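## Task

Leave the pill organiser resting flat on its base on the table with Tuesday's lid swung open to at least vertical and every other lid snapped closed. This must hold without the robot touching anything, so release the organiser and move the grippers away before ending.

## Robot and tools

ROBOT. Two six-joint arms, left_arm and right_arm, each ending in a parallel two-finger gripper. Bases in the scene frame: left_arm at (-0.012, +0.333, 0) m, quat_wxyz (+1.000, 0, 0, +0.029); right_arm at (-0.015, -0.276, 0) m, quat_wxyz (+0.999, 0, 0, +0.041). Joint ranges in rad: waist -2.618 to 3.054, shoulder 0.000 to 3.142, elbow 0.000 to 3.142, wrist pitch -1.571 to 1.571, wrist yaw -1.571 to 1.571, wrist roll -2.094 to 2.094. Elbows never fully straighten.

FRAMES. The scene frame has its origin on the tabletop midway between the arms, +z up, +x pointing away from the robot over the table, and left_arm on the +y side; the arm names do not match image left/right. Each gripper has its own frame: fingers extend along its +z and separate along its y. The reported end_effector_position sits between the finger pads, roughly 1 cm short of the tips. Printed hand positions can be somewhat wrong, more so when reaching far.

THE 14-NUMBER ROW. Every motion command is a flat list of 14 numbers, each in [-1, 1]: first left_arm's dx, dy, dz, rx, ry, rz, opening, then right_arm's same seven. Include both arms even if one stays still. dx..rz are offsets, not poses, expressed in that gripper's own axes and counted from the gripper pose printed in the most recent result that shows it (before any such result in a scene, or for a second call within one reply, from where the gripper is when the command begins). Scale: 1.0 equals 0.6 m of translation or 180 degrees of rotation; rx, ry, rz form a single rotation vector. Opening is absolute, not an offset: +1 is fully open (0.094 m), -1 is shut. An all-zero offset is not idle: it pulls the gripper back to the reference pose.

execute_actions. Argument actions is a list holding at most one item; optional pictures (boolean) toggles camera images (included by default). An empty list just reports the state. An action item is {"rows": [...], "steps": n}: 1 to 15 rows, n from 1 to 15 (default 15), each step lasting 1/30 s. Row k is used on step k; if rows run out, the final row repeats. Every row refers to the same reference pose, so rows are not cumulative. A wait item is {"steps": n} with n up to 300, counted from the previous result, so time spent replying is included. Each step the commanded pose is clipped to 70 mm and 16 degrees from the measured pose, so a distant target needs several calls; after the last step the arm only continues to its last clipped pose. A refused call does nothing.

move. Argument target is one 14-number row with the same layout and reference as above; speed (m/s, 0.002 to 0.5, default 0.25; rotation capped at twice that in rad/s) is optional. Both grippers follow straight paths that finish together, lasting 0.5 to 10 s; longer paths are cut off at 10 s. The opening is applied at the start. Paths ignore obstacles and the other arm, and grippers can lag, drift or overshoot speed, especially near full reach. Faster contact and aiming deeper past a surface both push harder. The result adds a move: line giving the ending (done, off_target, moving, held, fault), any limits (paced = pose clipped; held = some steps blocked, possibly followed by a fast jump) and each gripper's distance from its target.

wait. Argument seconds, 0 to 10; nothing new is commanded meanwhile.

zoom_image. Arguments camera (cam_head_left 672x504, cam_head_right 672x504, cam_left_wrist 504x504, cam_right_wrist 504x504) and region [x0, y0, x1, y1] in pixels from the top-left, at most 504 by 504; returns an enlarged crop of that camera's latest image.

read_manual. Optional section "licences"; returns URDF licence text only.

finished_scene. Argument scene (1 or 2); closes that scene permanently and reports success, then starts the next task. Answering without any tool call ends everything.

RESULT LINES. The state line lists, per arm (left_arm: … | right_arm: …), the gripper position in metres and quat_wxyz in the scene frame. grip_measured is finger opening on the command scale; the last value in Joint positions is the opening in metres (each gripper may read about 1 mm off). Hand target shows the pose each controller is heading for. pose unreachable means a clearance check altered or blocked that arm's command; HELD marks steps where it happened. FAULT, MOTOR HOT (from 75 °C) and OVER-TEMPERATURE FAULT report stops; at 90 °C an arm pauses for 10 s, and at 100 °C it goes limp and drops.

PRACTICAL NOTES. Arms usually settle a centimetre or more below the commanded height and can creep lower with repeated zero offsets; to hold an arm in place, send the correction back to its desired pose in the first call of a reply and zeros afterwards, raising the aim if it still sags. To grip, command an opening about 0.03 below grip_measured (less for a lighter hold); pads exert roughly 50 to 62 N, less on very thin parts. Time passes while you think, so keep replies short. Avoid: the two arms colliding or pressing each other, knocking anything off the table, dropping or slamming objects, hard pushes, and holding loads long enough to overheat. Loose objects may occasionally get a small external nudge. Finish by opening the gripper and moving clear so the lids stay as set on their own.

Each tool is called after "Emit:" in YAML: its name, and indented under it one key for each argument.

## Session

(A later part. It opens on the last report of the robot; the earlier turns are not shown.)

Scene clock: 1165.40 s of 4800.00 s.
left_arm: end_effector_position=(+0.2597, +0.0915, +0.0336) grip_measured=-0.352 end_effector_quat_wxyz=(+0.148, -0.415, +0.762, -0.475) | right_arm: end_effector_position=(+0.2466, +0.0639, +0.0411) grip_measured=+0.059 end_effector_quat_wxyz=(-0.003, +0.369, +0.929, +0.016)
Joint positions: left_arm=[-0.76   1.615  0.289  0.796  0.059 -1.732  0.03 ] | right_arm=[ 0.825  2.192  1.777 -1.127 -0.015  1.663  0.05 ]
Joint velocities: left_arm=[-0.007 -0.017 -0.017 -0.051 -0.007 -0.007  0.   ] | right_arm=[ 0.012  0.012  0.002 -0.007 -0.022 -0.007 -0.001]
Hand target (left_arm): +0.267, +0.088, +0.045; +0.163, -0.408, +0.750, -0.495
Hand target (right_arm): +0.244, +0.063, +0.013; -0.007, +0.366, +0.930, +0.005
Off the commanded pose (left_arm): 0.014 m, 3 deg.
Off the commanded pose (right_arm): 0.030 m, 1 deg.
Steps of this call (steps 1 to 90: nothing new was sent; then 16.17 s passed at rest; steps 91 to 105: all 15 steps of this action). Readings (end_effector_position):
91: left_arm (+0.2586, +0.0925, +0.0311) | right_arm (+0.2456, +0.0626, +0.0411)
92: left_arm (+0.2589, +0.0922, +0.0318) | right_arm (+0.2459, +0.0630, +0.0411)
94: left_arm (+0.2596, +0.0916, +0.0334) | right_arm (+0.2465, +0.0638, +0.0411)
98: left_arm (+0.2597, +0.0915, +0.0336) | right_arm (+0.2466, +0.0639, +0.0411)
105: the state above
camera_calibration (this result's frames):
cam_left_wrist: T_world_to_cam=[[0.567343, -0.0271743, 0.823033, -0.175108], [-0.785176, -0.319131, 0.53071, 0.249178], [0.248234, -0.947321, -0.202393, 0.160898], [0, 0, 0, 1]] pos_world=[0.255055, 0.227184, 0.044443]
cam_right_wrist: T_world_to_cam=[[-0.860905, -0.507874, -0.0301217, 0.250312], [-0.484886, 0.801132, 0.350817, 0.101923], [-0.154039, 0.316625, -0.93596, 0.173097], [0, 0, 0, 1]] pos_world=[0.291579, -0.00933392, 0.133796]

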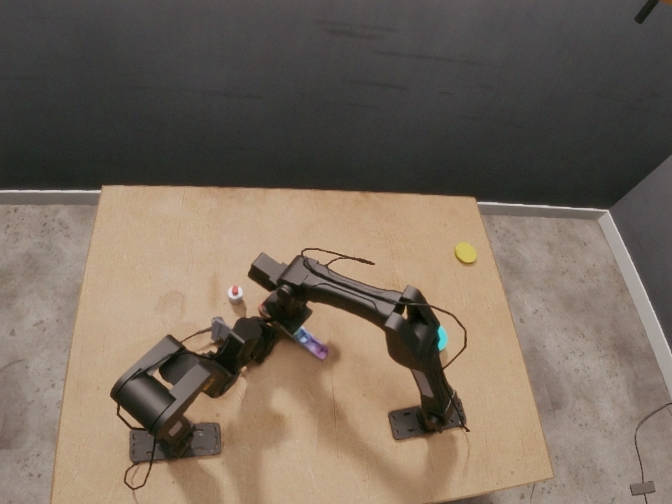

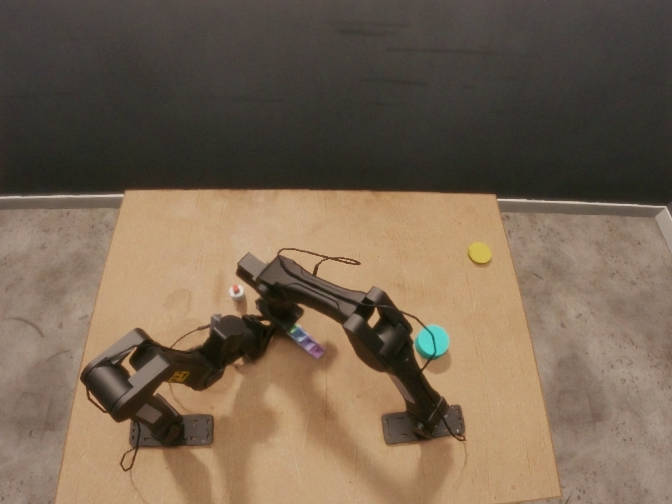

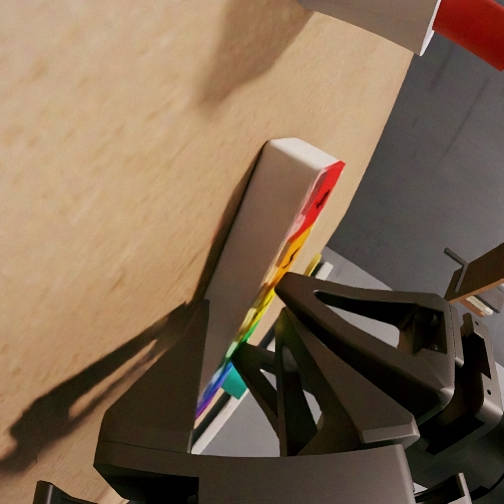

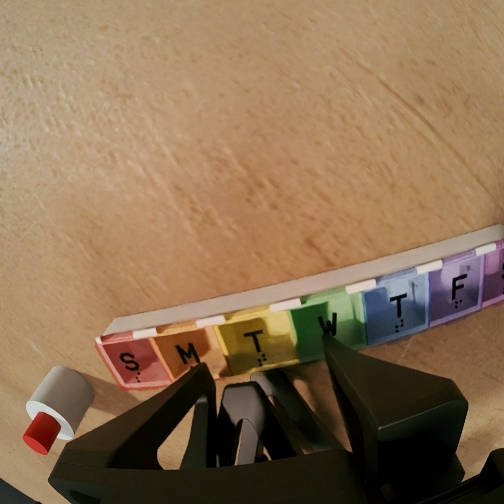

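Emit:
execute_actions:
  actions:
    - {"rows":[[0,0,0,0,0,0.06,-0.35, 0.002,-0.003,0.05,0.005,0,-0.002,0.06]],"steps":15}

Emit:
zoom_image:
  camera: "cam_right_wrist"
  region: [80,270,400,450]

Emit:
zoom_image:
  camera: "cam_left_wrist"
  region: [150,200,350,400]

Scene clock: 1174.53 s of 4800.00 s.
left_arm: end_effector_position=(+0.2593, +0.0918, +0.0328) grip_measured=-0.352 end_effector_quat_wxyz=(+0.187, -0.350, +0.795, -0.459) | right_arm: end_effector_position=(+0.2464, +0.0636, +0.0403) grip_measured=+0.059 end_effector_quat_wxyz=(-0.003, +0.369, +0.929, +0.016)
Joint positions: left_arm=[-0.76   1.615  0.289  0.792  0.059 -1.565  0.03 ] | right_arm=[ 0.825  2.192  1.774 -1.124 -0.015  1.663  0.05 ]
Joint velocities: left_arm=[-0.007 -0.012  0.002 -0.066  0.051  0.007 -0.   ] | right_arm=[-0.007  0.002 -0.002  0.051 -0.037 -0.022 -0.   ]
Hand target (left_arm): +0.260, +0.091, +0.034; +0.193, -0.341, +0.798, -0.459
Hand target (right_arm): +0.244, +0.063, +0.012; -0.006, +0.366, +0.930, +0.007
Off the commanded pose (left_arm): 0.001 m, 1 deg.
Off the commanded pose (right_arm): 0.029 m, 1 deg.
Steps of this call (steps 1 to 90: nothing new was sent; then 5.63 s passed at rest; steps 91 to 105: all 15 steps of this action). Readings (end_effector_position):
91: left_arm (+0.2594, +0.0917, +0.0330) | right_arm (+0.2464, +0.0637, +0.0406)
92: left_arm (+0.2593, +0.0918, +0.0328) | right_arm (+0.2464, +0.0636, +0.0403)
94: left_arm (+0.2593, +0.0918, +0.0328) | right_arm (+0.2464, +0.0636, +0.0403)
98: left_arm (+0.2593, +0.0918, +0.0328) | right_arm (+0.2464, +0.0636, +0.0403)
105: the state above
camera_calibration (this result's frames):
cam_left_wrist: T_world_to_cam=[[0.477048, -0.161016, 0.864002, -0.139857], [-0.857699, -0.299802, 0.417697, 0.270159], [0.191773, -0.940315, -0.281123, 0.177697], [0, 0, 0, 1]] pos_world=[0.264356, 0.225566, 0.0579471]
cam_right_wrist: T_world_to_cam=[[-0.860919, -0.507892, -0.0294115, 0.249962], [-0.484721, 0.801343, 0.350564, 0.102254], [-0.15448, 0.316063, -0.936077, 0.172582], [0, 0, 0, 1]] pos_world=[0.291422, -0.00953382, 0.133055]

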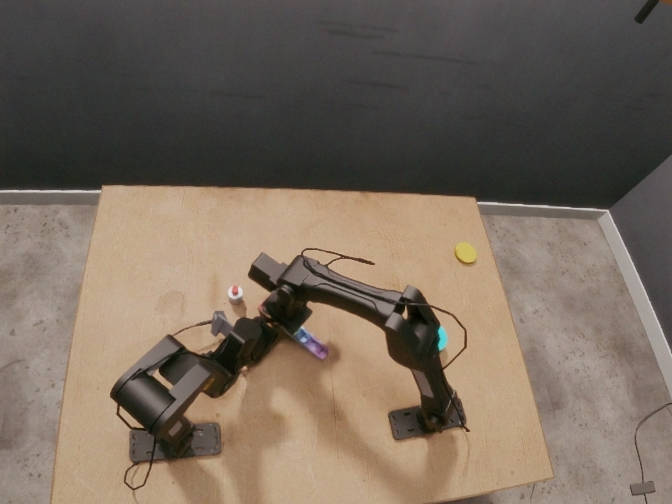

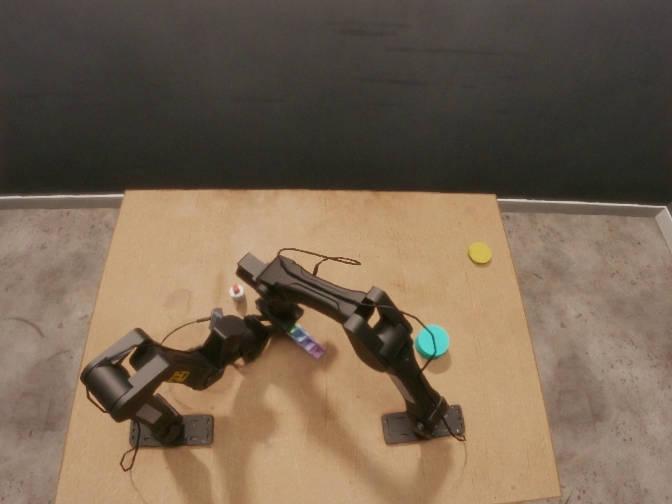

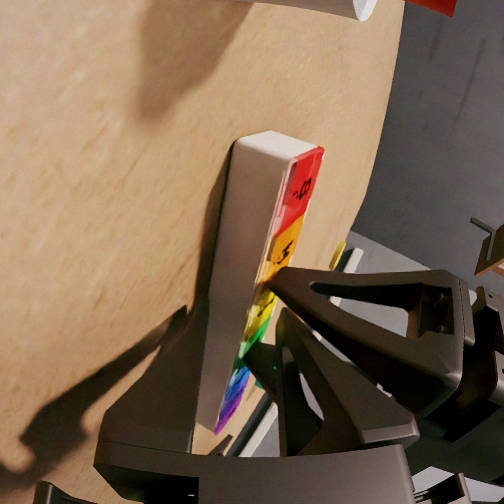

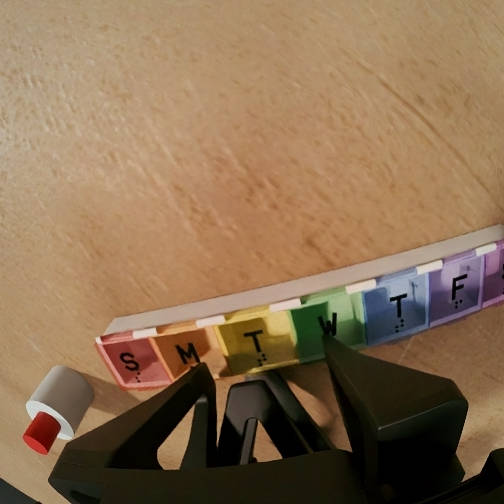

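Region (80, 270, 400, 450) of cam_right_wrist's 504x504 image, scaled by 1.575, with more detail than that image has; it fills the top 284 rows of this view, and the rest is white.

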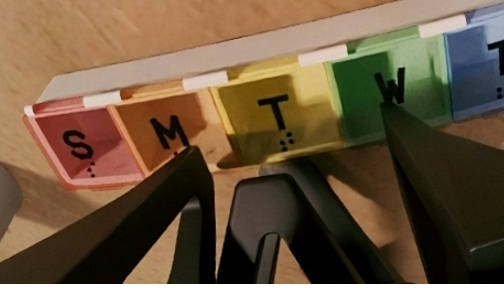

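Region (150, 200, 350, 400) of cam_left_wrist's 504x504 image, scaled by 2.520, with more detail than that image has.

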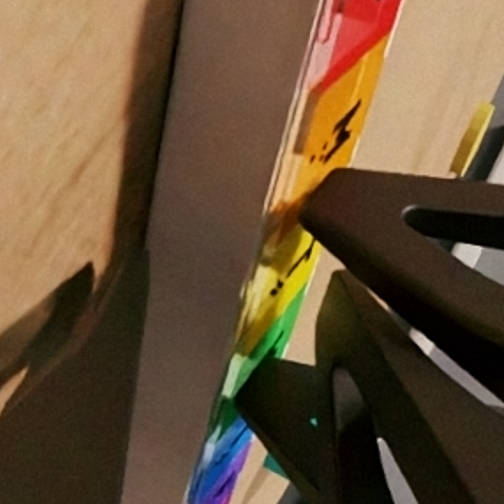

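Emit:
execute_actions:
  actions:
    - {"rows":[[0,-0.02,0.02,0.01,0,0,-0.35, 0.002,-0.003,0.05,0.005,0,-0.002,0.06]],"steps":12}

Emit:
zoom_image:
  camera: "cam_right_wrist"
  region: [80,270,400,450]

Emit:
zoom_image:
  camera: "cam_left_wrist"
  region: [150,200,350,400]

Scene clock: 1181.47 s of 4800.00 s.
left_arm: end_effector_position=(+0.2620, +0.0895, +0.0275) grip_measured=-0.352 end_effector_quat_wxyz=(+0.184, -0.353, +0.795, -0.458) | right_arm: end_effector_position=(+0.2464, +0.0636, +0.0403) grip_measured=+0.059 end_effector_quat_wxyz=(-0.003, +0.369, +0.929, +0.016)
Joint positions: left_arm=[-0.76   1.656  0.302  0.814  0.059 -1.572  0.03 ] | right_arm=[ 0.825  2.192  1.774 -1.124 -0.015  1.663  0.05 ]
Joint velocities: left_arm=[-0.007 -0.012 -0.017 -0.051 -0.066  0.051 -0.001] | right_arm=[ 0.002  0.002  0.002 -0.007  0.022  0.022  0.001]
Hand target (left_arm): +0.271, +0.081, +0.037; +0.192, -0.347, +0.788, -0.472
Hand target (right_arm): +0.243, +0.063, +0.012; -0.006, +0.366, +0.930, +0.007
Off the commanded pose (left_arm): 0.016 m, 2 deg.
Off the commanded pose (right_arm): 0.030 m, 1 deg.
Steps of this call (steps 1 to 90: nothing new was sent; then 3.53 s passed at rest; steps 91 to 102: all 12 steps of this action). Readings (end_effector_position):
91: left_arm (+0.2594, +0.0917, +0.0322) | right_arm (+0.2464, +0.0636, +0.0403)
92: left_arm (+0.2602, +0.0911, +0.0310) | right_arm (+0.2464, +0.0636, +0.0403)
94: left_arm (+0.2611, +0.0903, +0.0275) | right_arm (+0.2464, +0.0636, +0.0403)
98: left_arm (+0.2620, +0.0896, +0.0274) | right_arm (+0.2464, +0.0636, +0.0403)
102: the state above
camera_calibration (this result's frames):
cam_left_wrist: T_world_to_cam=[[0.485476, -0.159313, 0.859612, -0.139211], [-0.852867, -0.302437, 0.425616, 0.272698], [0.192172, -0.939761, -0.282699, 0.173384], [0, 0, 0, 1]] pos_world=[0.26684, 0.223235, 0.052618]
cam_right_wrist: T_world_to_cam=[[-0.860919, -0.507892, -0.0294115, 0.249962], [-0.484721, 0.801343, 0.350564, 0.102254], [-0.15448, 0.316063, -0.936077, 0.172582], [0, 0, 0, 1]] pos_world=[0.291422, -0.00953382, 0.133055]

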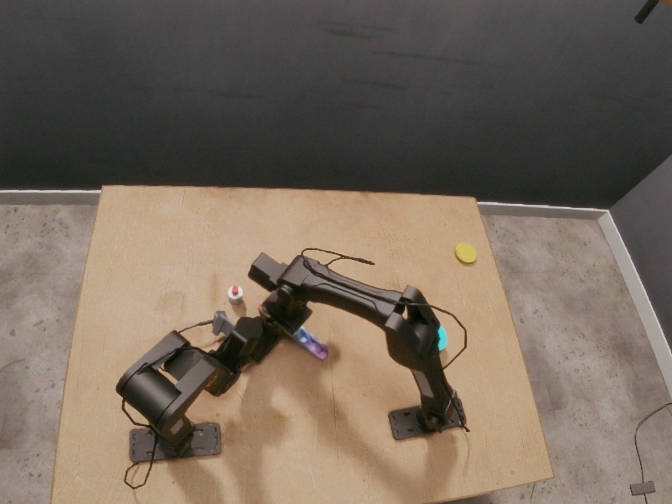

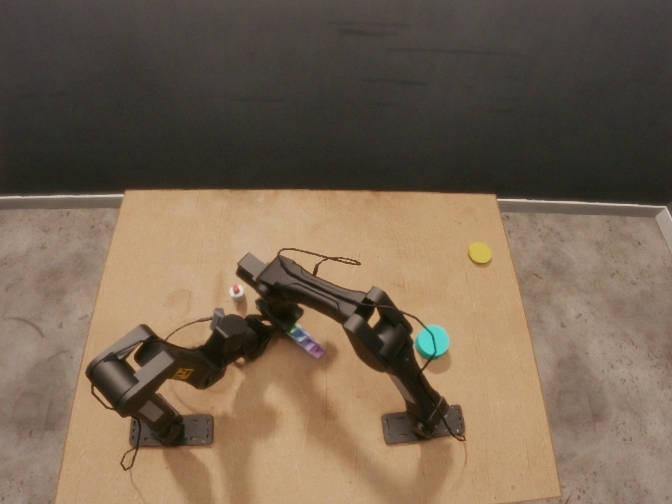

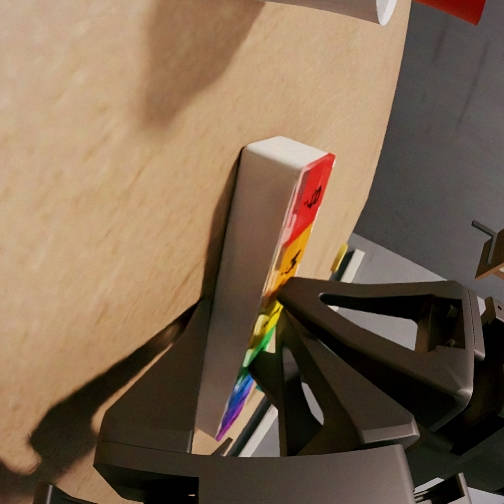

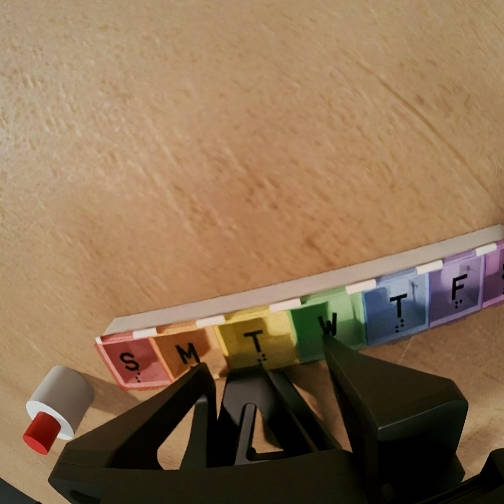

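Region (80, 270, 400, 450) of cam_right_wrist's 504x504 image, scaled by 1.575, with more detail than that image has; it fills the top 284 rows of this view, and the rest is white.

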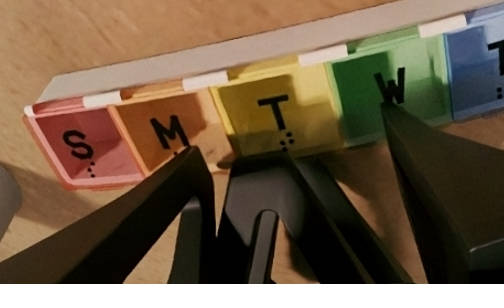

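Region (150, 200, 350, 400) of cam_left_wrist's 504x504 image, scaled by 2.520, with more detail than that image has.

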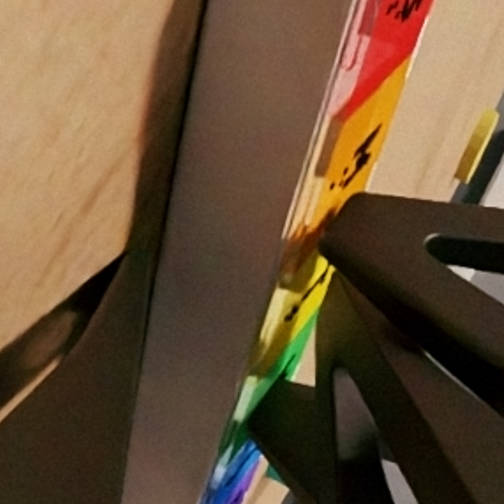

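Emit:
execute_actions:
  actions:
    - {"rows":[[0,-0.05,-0.008,0.035,0,0,-0.35, 0.002,-0.003,0.05,0.005,0,-0.002,0.06]],"steps":8}

Emit:
zoom_image:
  camera: "cam_right_wrist"
  region: [80,270,400,450]

Emit:
zoom_image:
  camera: "cam_left_wrist"
  region: [150,200,350,400]

Scene clock: 1189.00 s of 4800.00 s.
left_arm: end_effector_position=(+0.2621, +0.0870, +0.0305) grip_measured=-0.352 end_effector_quat_wxyz=(+0.180, -0.353, +0.791, -0.466) | right_arm: end_effector_position=(+0.2464, +0.0636, +0.0403) grip_measured=+0.059 end_effector_quat_wxyz=(-0.003, +0.370, +0.929, +0.016)
Joint positions: left_arm=[-0.76   1.656  0.302  0.827  0.069 -1.581  0.03 ] | right_arm=[ 0.825  2.192  1.774 -1.124 -0.015  1.664  0.05 ]
Joint velocities: left_arm=[ 0.012 -0.022 -0.002 -0.022 -0.037  0.037  0.   ] | right_arm=[-0.007 -0.007 -0.007 -0.037 -0.095  0.022  0.   ]
Hand target (left_arm): +0.270, +0.082, +0.055; +0.202, -0.342, +0.769, -0.500
Hand target (right_arm): +0.243, +0.063, +0.012; -0.006, +0.366, +0.930, +0.007
Off the commanded pose (left_arm): 0.027 m, 6 deg.
Off the commanded pose (right_arm): 0.030 m, 1 deg.
Steps of this call (steps 1 to 90: nothing new was sent; then 4.27 s passed at rest; steps 91 to 98: all 8 steps of this action). Readings (end_effector_position):
91: left_arm (+0.2623, +0.0890, +0.0284) | right_arm (+0.2464, +0.0636, +0.0403)
92: left_arm (+0.2624, +0.0885, +0.0291) | right_arm (+0.2464, +0.0636, +0.0403)
94: left_arm (+0.2622, +0.0878, +0.0298) | right_arm (+0.2464, +0.0636, +0.0403)
98: the state above
camera_calibration (this result's frames):
cam_left_wrist: T_world_to_cam=[[0.4837, -0.145131, 0.863117, -0.143083], [-0.85464, -0.290986, 0.43002, 0.270072], [0.188746, -0.945655, -0.264785, 0.172775], [0, 0, 0, 1]] pos_world=[0.267413, 0.221207, 0.0531095]
cam_right_wrist: T_world_to_cam=[[-0.8615, -0.506906, -0.0293836, 0.250042], [-0.483792, 0.801894, 0.350586, 0.101989], [-0.154152, 0.316246, -0.936069, 0.172489], [0, 0, 0, 1]] pos_world=[0.291342, -0.00958592, 0.133053]

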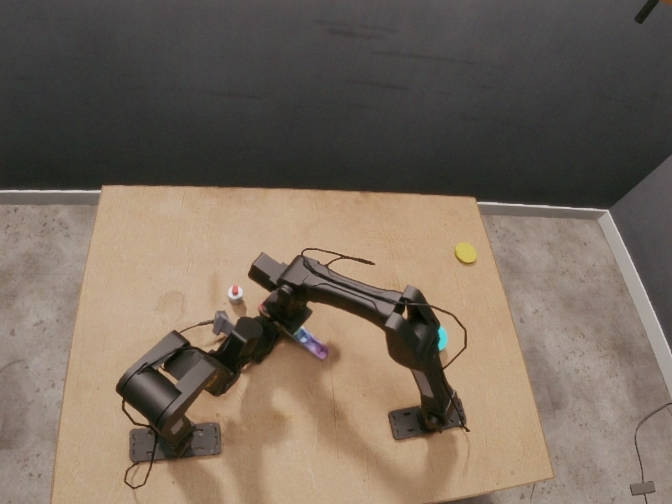

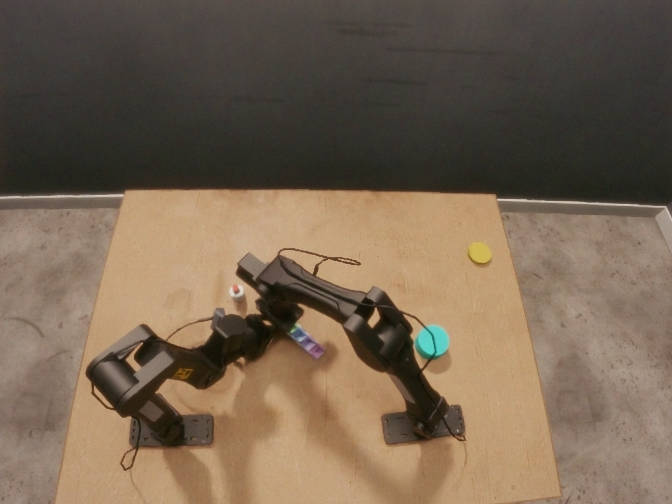

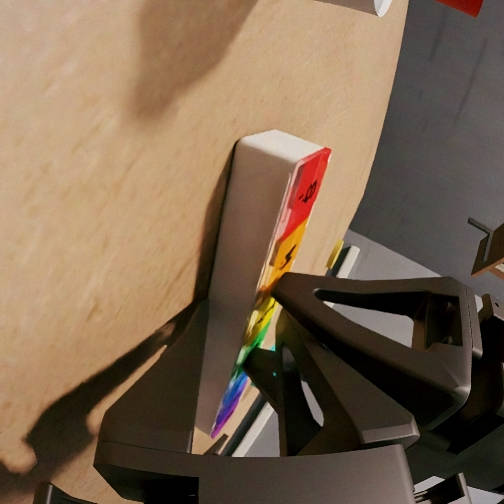

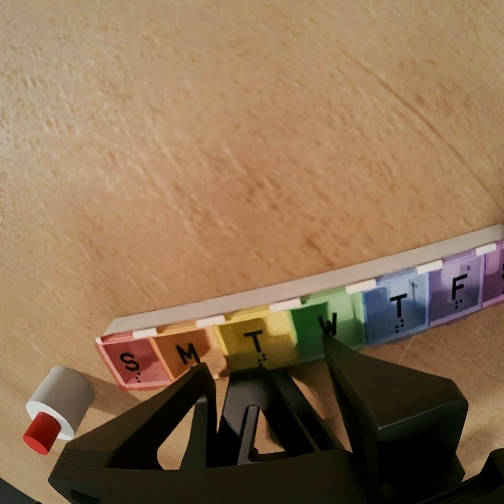

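Region (80, 270, 400, 450) of cam_right_wrist's 504x504 image, scaled by 1.575, with more detail than that image has; it fills the top 284 rows of this view, and the rest is white.

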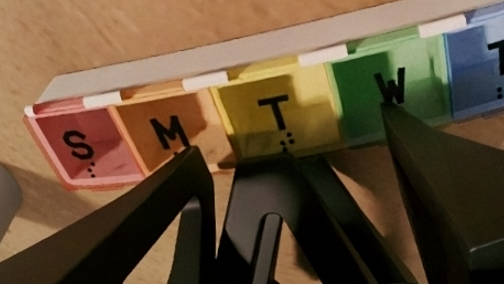

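Region (150, 200, 350, 400) of cam_left_wrist's 504x504 image, scaled by 2.520, with more detail than that image has.

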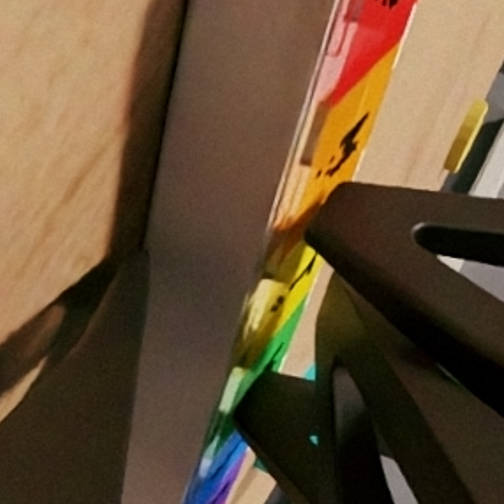

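Emit:
execute_actions:
  actions: []

Scene clock: 1205.20 s of 4800.00 s.
left_arm: end_effector_position=(+0.2620, +0.0867, +0.0309) grip_measured=-0.352 end_effector_quat_wxyz=(+0.179, -0.353, +0.791, -0.467) | right_arm: end_effector_position=(+0.2464, +0.0636, +0.0403) grip_measured=+0.059 end_effector_quat_wxyz=(-0.003, +0.370, +0.929, +0.016)
Joint positions: left_arm=[-0.76   1.656  0.302  0.829  0.071 -1.583  0.03 ] | right_arm=[ 0.825  2.192  1.774 -1.124 -0.015  1.664  0.05 ]
Joint velocities: left_arm=[ 0.002  0.012 -0.002 -0.037 -0.066 -0.037 -0.   ] | right_arm=[ 0.022  0.012 -0.012  0.007 -0.022 -0.022 -0.   ]
Hand target (left_arm): +0.270, +0.082, +0.055; +0.202, -0.342, +0.769, -0.500
Hand target (right_arm): +0.243, +0.063, +0.012; -0.006, +0.366, +0.930, +0.007
Off the commanded pose (left_arm): 0.027 m, 6 deg.
Off the commanded pose (right_arm): 0.030 m, 1 deg.
Steps of this call (steps 1 to 90: nothing new was sent; then 13.20 s passed at rest). Readings (end_effector_position):
1: left_arm (+0.2621, +0.0869, +0.0306) | right_arm (+0.2464, +0.0636, +0.0403)
2: left_arm (+0.2620, +0.0869, +0.0307) | right_arm (+0.2464, +0.0636, +0.0403)
4: left_arm (+0.2620, +0.0868, +0.0308) | right_arm (+0.2464, +0.0636, +0.0403)
8: left_arm (+0.2620, +0.0867, +0.0309) | right_arm (+0.2464, +0.0636, +0.0403)
90: the state above
camera_calibration (this result's frames):
cam_left_wrist: T_world_to_cam=[[0.484301, -0.142648, 0.863194, -0.143776], [-0.854378, -0.289557, 0.431504, 0.269559], [0.18839, -0.946472, -0.262108, 0.172651], [0, 0, 0, 1]] pos_world=[0.26741, 0.220953, 0.0530433]
cam_right_wrist: T_world_to_cam=[[-0.8615, -0.506906, -0.0293836, 0.250042], [-0.483792, 0.801894, 0.350586, 0.101989], [-0.154152, 0.316246, -0.936069, 0.172489], [0, 0, 0, 1]] pos_world=[0.291342, -0.00958592, 0.133053]

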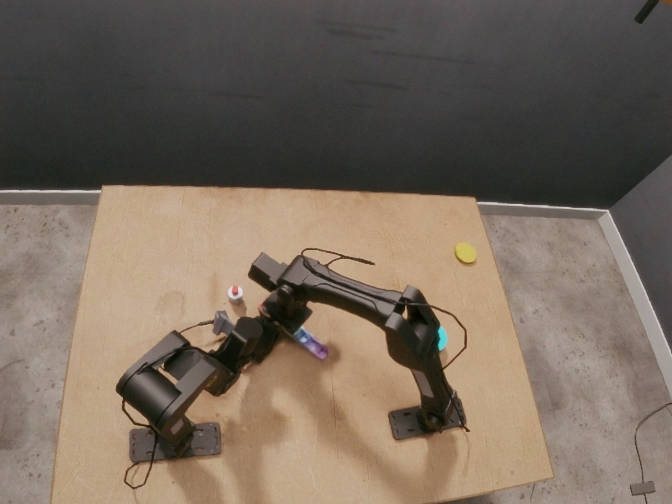

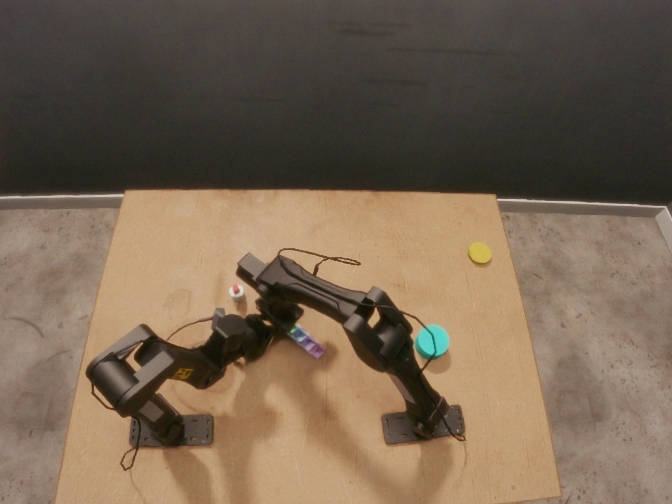

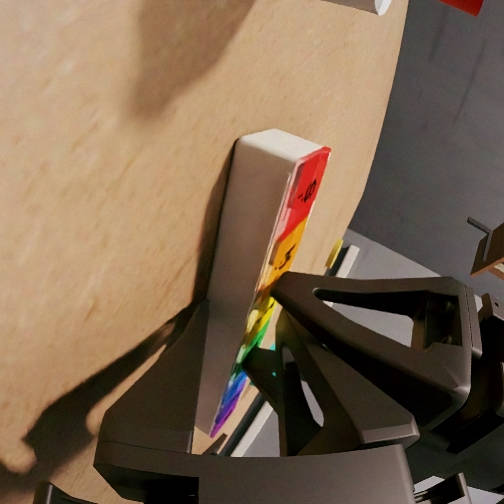

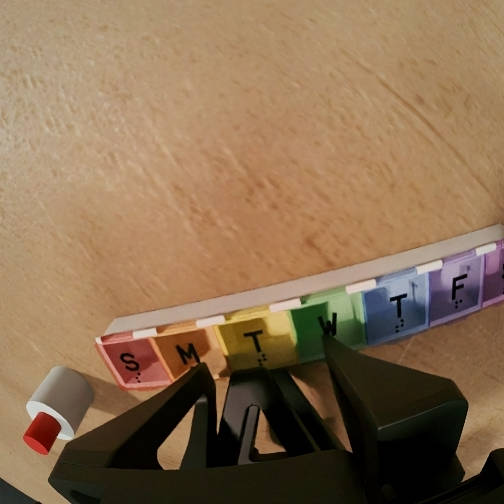

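Emit:
execute_actions:
  actions:
    - {"rows":[[0,0,0,0,0,0,-0.6,0.002,-0.003,0.05,0.005,0,-0.002,0.06]],"steps":15}

Emit:
zoom_image:
  camera: "cam_left_wrist"
  region: [150,200,350,400]

Emit:
zoom_image:
  camera: "cam_right_wrist"
  region: [130,270,400,450]

Scene clock: 1215.60 s of 4800.00 s.
left_arm: end_effector_position=(+0.2617, +0.0868, +0.0304) grip_measured=-0.598 end_effector_quat_wxyz=(+0.178, -0.355, +0.790, -0.466) | right_arm: end_effector_position=(+0.2464, +0.0636, +0.0403) grip_measured=+0.059 end_effector_quat_wxyz=(-0.003, +0.370, +0.929, +0.016)
Joint positions: left_arm=[-0.76   1.656  0.302  0.827  0.072 -1.588  0.019] | right_arm=[ 0.825  2.192  1.774 -1.124 -0.015  1.664  0.05 ]
Joint velocities: left_arm=[-0.002 -0.002 -0.027  0.007  0.022 -0.037 -0.   ] | right_arm=[-0.002  0.002  0.002 -0.066 -0.037 -0.022  0.   ]
Hand target (left_arm): +0.262, +0.087, +0.031; +0.179, -0.353, +0.791, -0.467
Hand target (right_arm): +0.243, +0.063, +0.012; -0.007, +0.367, +0.930, +0.007
Off the commanded pose (left_arm): 0.001 m, 0 deg.
Off the commanded pose (right_arm): 0.030 m, 1 deg.
Steps of this call (steps 1 to 90: nothing new was sent; then 6.90 s passed at rest; steps 91 to 105: all 15 steps of this action). Readings (end_effector_position):
91: left_arm (+0.2618, +0.0867, +0.0305) | right_arm (+0.2464, +0.0636, +0.0403)
92: left_arm (+0.2618, +0.0867, +0.0305) | right_arm (+0.2464, +0.0636, +0.0403)
94: left_arm (+0.2617, +0.0868, +0.0304) | right_arm (+0.2464, +0.0636, +0.0403)
98: left_arm (+0.2617, +0.0868, +0.0304) | right_arm (+0.2464, +0.0636, +0.0403)
105: the state above
camera_calibration (this result's frames):
cam_left_wrist: T_world_to_cam=[[0.488665, -0.140456, 0.861092, -0.144461], [-0.851825, -0.290248, 0.436063, 0.268781], [0.188682, -0.946588, -0.261478, 0.172579], [0, 0, 0, 1]] pos_world=[0.266985, 0.221084, 0.0523141]
cam_right_wrist: T_world_to_cam=[[-0.8615, -0.506906, -0.0293836, 0.250042], [-0.483792, 0.801894, 0.350586, 0.101989], [-0.154152, 0.316246, -0.936069, 0.172489], [0, 0, 0, 1]] pos_world=[0.291342, -0.00958592, 0.133053]

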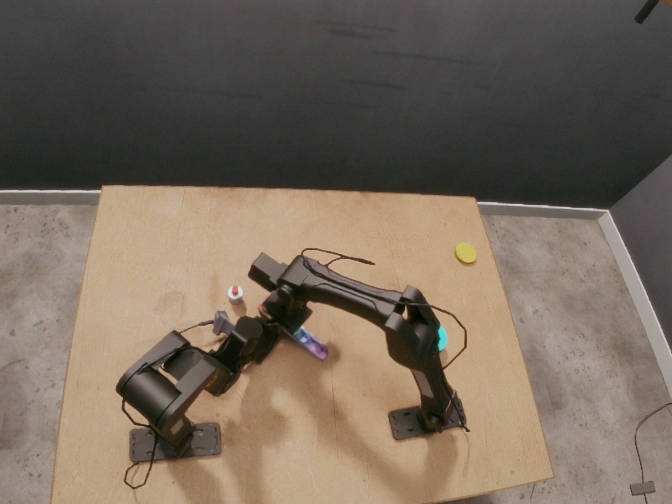

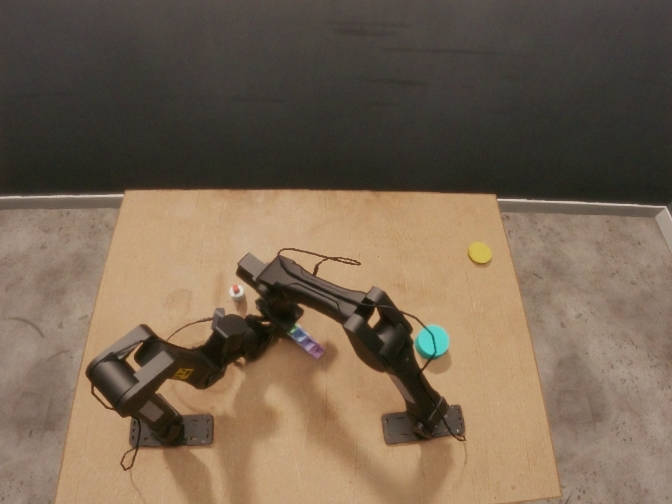

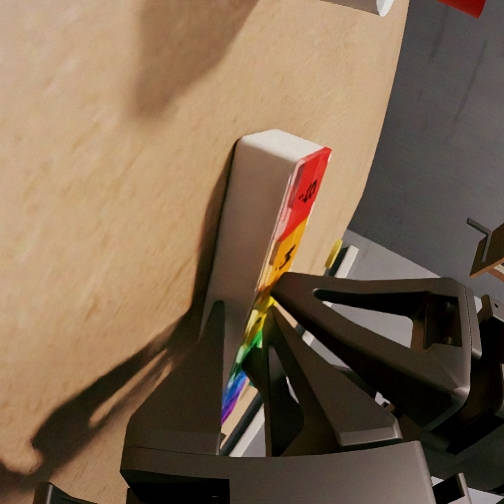

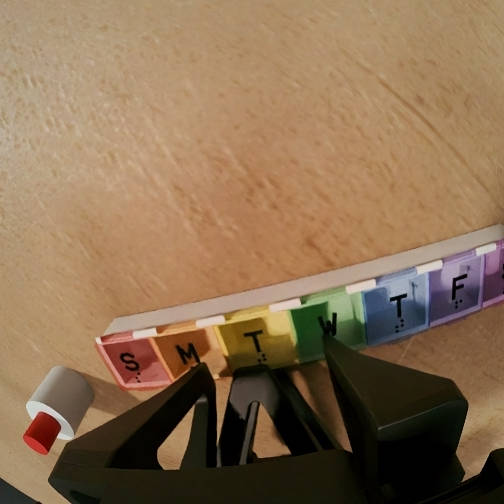

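Region (150, 200, 350, 400) of cam_left_wrist's 504x504 image, scaled by 2.520, with more detail than that image has.

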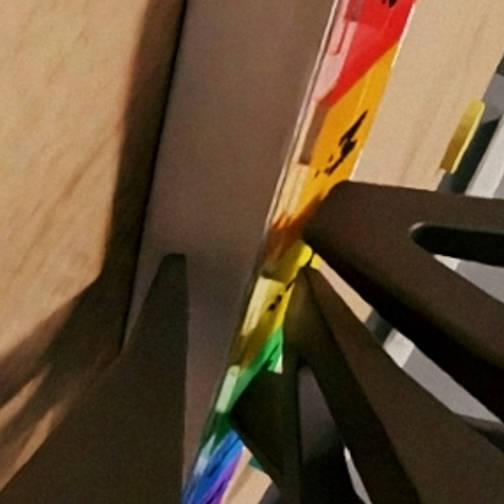

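Region (130, 270, 400, 450) of cam_right_wrist's 504x504 image, scaled by 1.867, with more detail than that image has.

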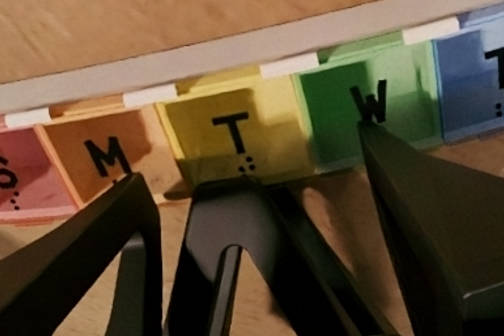

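Emit:
execute_actions:
  actions:
    - {"rows":[[0,0,0,0,0,0,-0.8,0.002,-0.003,0.05,0.005,0,-0.002,0.06]],"steps":12}

Emit:
zoom_image:
  camera: "cam_left_wrist"
  region: [150,200,350,400]

Scene clock: 1217.53 s of 4800.00 s.
left_arm: end_effector_position=(+0.2622, +0.0864, +0.0314) grip_measured=-0.794 end_effector_quat_wxyz=(+0.178, -0.356, +0.789, -0.468) | right_arm: end_effector_position=(+0.2466, +0.0636, +0.0403) grip_measured=+0.059 end_effector_quat_wxyz=(-0.003, +0.370, +0.929, +0.016)
Joint positions: left_arm=[-0.76   1.656  0.302  0.832  0.072 -1.59   0.01 ] | right_arm=[ 0.825  2.192  1.774 -1.124 -0.014  1.664  0.05 ]
Joint velocities: left_arm=[ 0.017  0.022 -0.012 -0.051  0.007  0.037 -0.   ] | right_arm=[-0.007 -0.012 -0.012  0.022  0.037 -0.037  0.   ]
Hand target (left_arm): +0.262, +0.087, +0.030; +0.177, -0.355, +0.790, -0.466
Hand target (right_arm): +0.244, +0.063, +0.012; -0.006, +0.367, +0.930, +0.007
Off the commanded pose (left_arm): 0.001 m, 0 deg.
Off the commanded pose (right_arm): 0.030 m, 1 deg.
Steps of this call (steps 1 to 46: nothing new was sent; steps 47 to 58: all 12 steps of this action). Readings (end_effector_position):
47: left_arm (+0.2617, +0.0868, +0.0304) | right_arm (+0.2464, +0.0636, +0.0403)
48: left_arm (+0.2620, +0.0866, +0.0310) | right_arm (+0.2465, +0.0636, +0.0403)
50: left_arm (+0.2622, +0.0864, +0.0314) | right_arm (+0.2466, +0.0636, +0.0403)
54: left_arm (+0.2622, +0.0864, +0.0314) | right_arm (+0.2466, +0.0636, +0.0403)
58: the state above
camera_calibration (this result's frames):
cam_left_wrist: T_world_to_cam=[[0.486765, -0.135929, 0.862892, -0.145614], [-0.852533, -0.289217, 0.435362, 0.268722], [0.190385, -0.947564, -0.256665, 0.171877], [0, 0, 0, 1]] pos_world=[0.267251, 0.22079, 0.0527724]
cam_right_wrist: T_world_to_cam=[[-0.861483, -0.50689, -0.0301564, 0.25023], [-0.484163, 0.802052, 0.349712, 0.102253], [-0.153078, 0.315871, -0.936372, 0.17231], [0, 0, 0, 1]] pos_world=[0.291453, -0.00960093, 0.133133]

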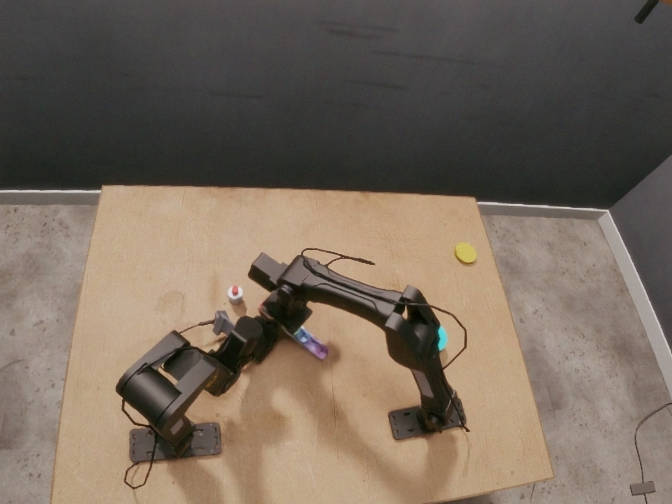

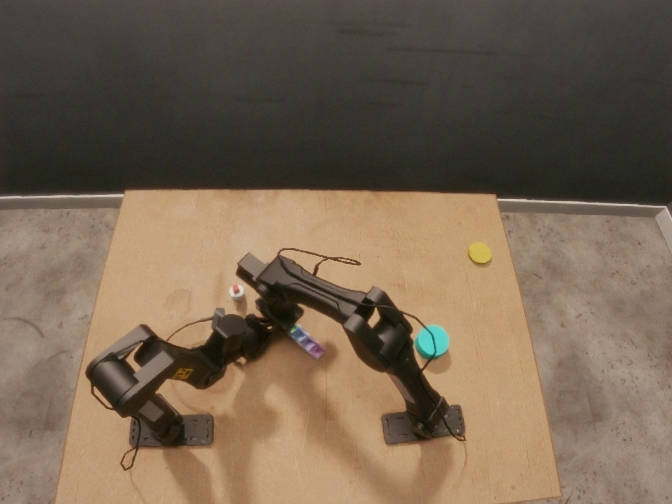

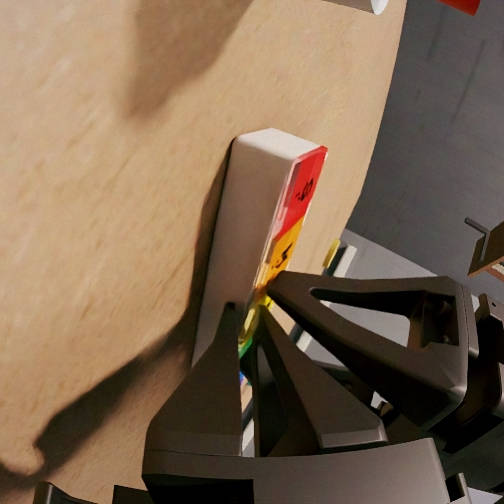

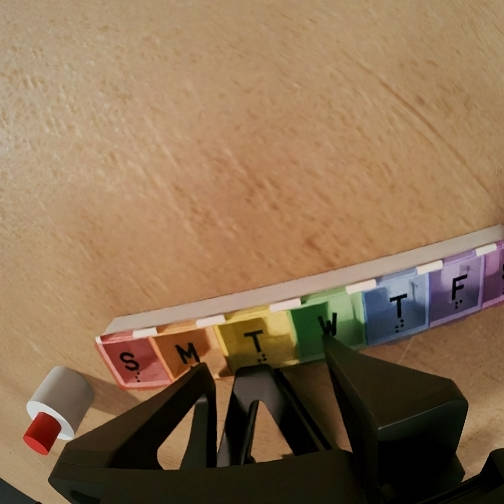

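Region (150, 200, 350, 400) of cam_left_wrist's 504x504 image, scaled by 2.520, with more detail than that image has.

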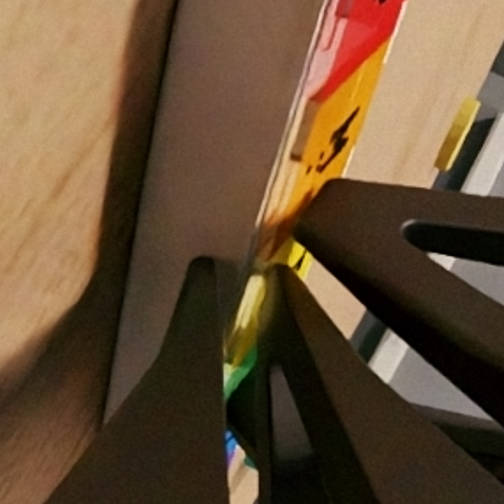

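Emit:
execute_actions:
  actions:
    - {"rows":[[0,0,0,0,0,0,-0.9,0.002,-0.003,0.05,0.005,0,-0.002,0.06],[0,0,0,0,0,0,-0.9,0.002,-0.003,0.05,0.005,0,-0.002,0.06],[0,0,0,0,0,0,-0.9,0.002,-0.003,0.05,0.005,0,-0.002,0.06],[0,0,0,0,0,0,-0.9,0.002,-0.003,0.05,0.005,0,-0.002,0.06],[0,0,0,0,0,0,-0.9,0.002,-0.003,0.05,0.005,0,-0.002,0.06],[0,0,0,0,0,0,-1,0.002,-0.003,0.05,0.005,0,-0.002,0.06]],"steps":14}

Emit:
zoom_image:
  camera: "cam_left_wrist"
  region: [150,200,350,400]

Emit:
zoom_image:
  camera: "cam_right_wrist"
  region: [130,270,400,450]

Scene clock: 1222.77 s of 4800.00 s.
left_arm: end_effector_position=(+0.2630, +0.0857, +0.0334) grip_measured=-0.957 end_effector_quat_wxyz=(+0.180, -0.353, +0.787, -0.472) | right_arm: end_effector_position=(+0.2479, +0.0627, +0.0403) grip_measured=+0.059 end_effector_quat_wxyz=(+0.001, +0.370, +0.929, +0.015)
Joint positions: left_arm=[-0.76   1.656  0.302  0.841  0.072 -1.587  0.002] | right_arm=[ 0.824  2.192  1.774 -1.124 -0.006  1.663  0.05 ]
Joint velocities: left_arm=[-0.012  0.007 -0.007  0.007 -0.051 -0.037 -0.001] | right_arm=[-0.027  0.002 -0.002  0.022 -0.007  0.051  0.   ]
Hand target (left_arm): +0.262, +0.086, +0.031; +0.178, -0.356, +0.789, -0.468
Hand target (right_arm): +0.244, +0.063, +0.012; -0.006, +0.367, +0.930, +0.007
Off the commanded pose (left_arm): 0.002 m, 1 deg.
Off the commanded pose (right_arm): 0.030 m, 1 deg.
Steps of this call (steps 1 to 90: nothing new was sent; then 1.77 s passed at rest; steps 91 to 104: all 14 steps of this action). Readings (end_effector_position):
91: left_arm (+0.2625, +0.0861, +0.0322) | right_arm (+0.2468, +0.0634, +0.0403)
92: left_arm (+0.2628, +0.0858, +0.0329) | right_arm (+0.2475, +0.0629, +0.0403)
94: left_arm (+0.2630, +0.0857, +0.0333) | right_arm (+0.2476, +0.0628, +0.0403)
98: left_arm (+0.2630, +0.0857, +0.0334) | right_arm (+0.2479, +0.0627, +0.0403)
104: the state above
camera_calibration (this result's frames):
cam_left_wrist: T_world_to_cam=[[0.47889, -0.133169, 0.867716, -0.14616], [-0.856799, -0.286187, 0.428944, 0.269463], [0.191207, -0.948875, -0.251151, 0.171243], [0, 0, 0, 1]] pos_world=[0.268127, 0.220141, 0.0542487]
cam_right_wrist: T_world_to_cam=[[-0.861005, -0.507495, -0.0334547, 0.250953], [-0.486864, 0.803406, 0.342787, 0.104483], [-0.147085, 0.311429, -0.938817, 0.171678], [0, 0, 0, 1]] pos_world=[0.292192, -0.0100503, 0.133754]

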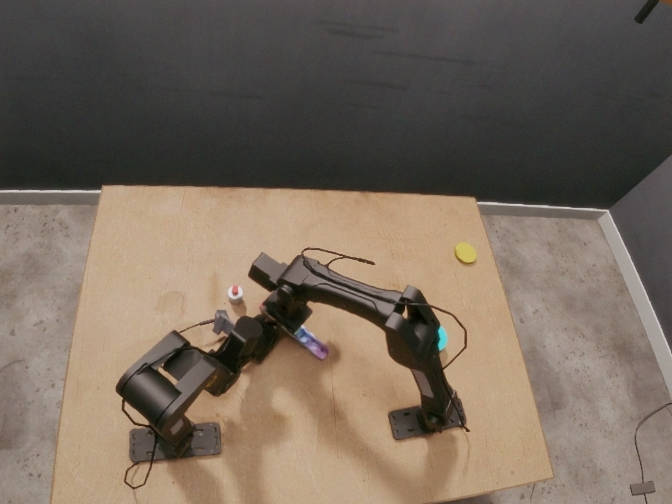

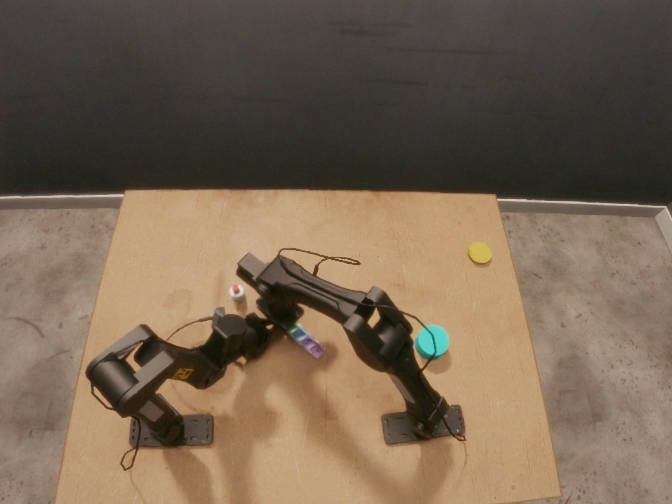

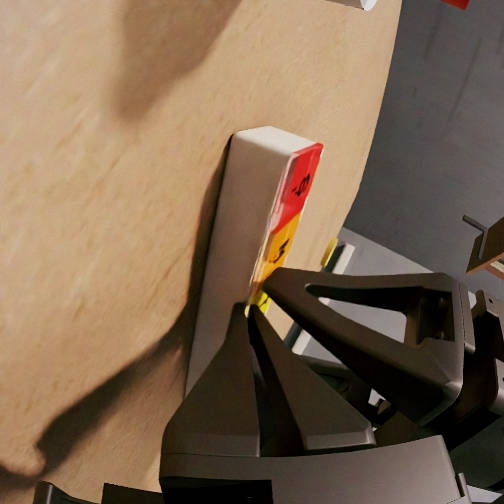

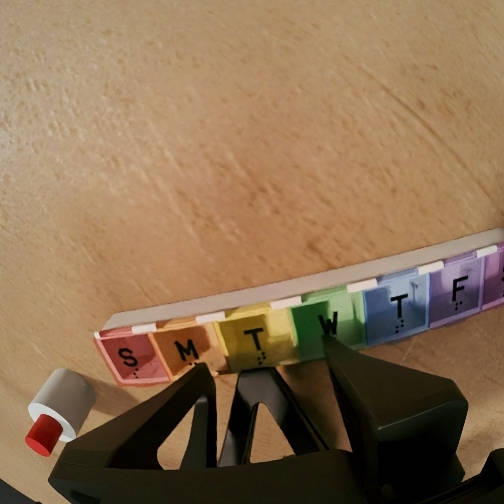

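Region (150, 200, 350, 400) of cam_left_wrist's 504x504 image, scaled by 2.520, with more detail than that image has.

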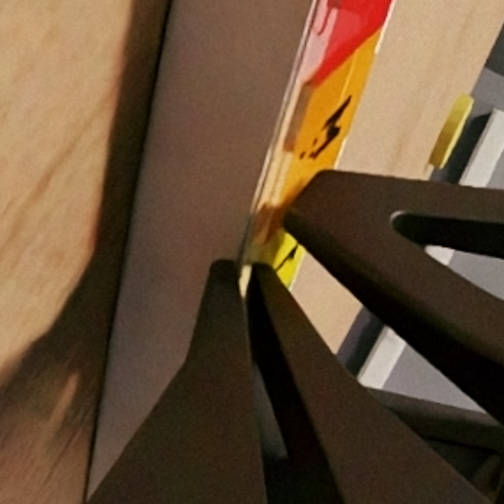

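Region (130, 270, 400, 450) of cam_right_wrist's 504x504 image, scaled by 1.867, with more detail than that image has.

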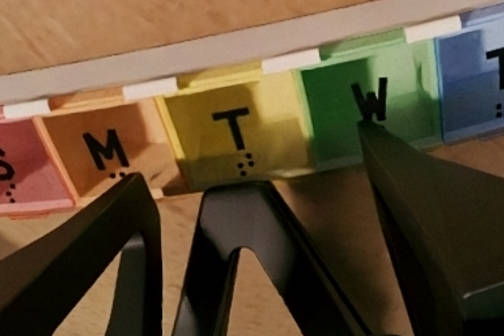

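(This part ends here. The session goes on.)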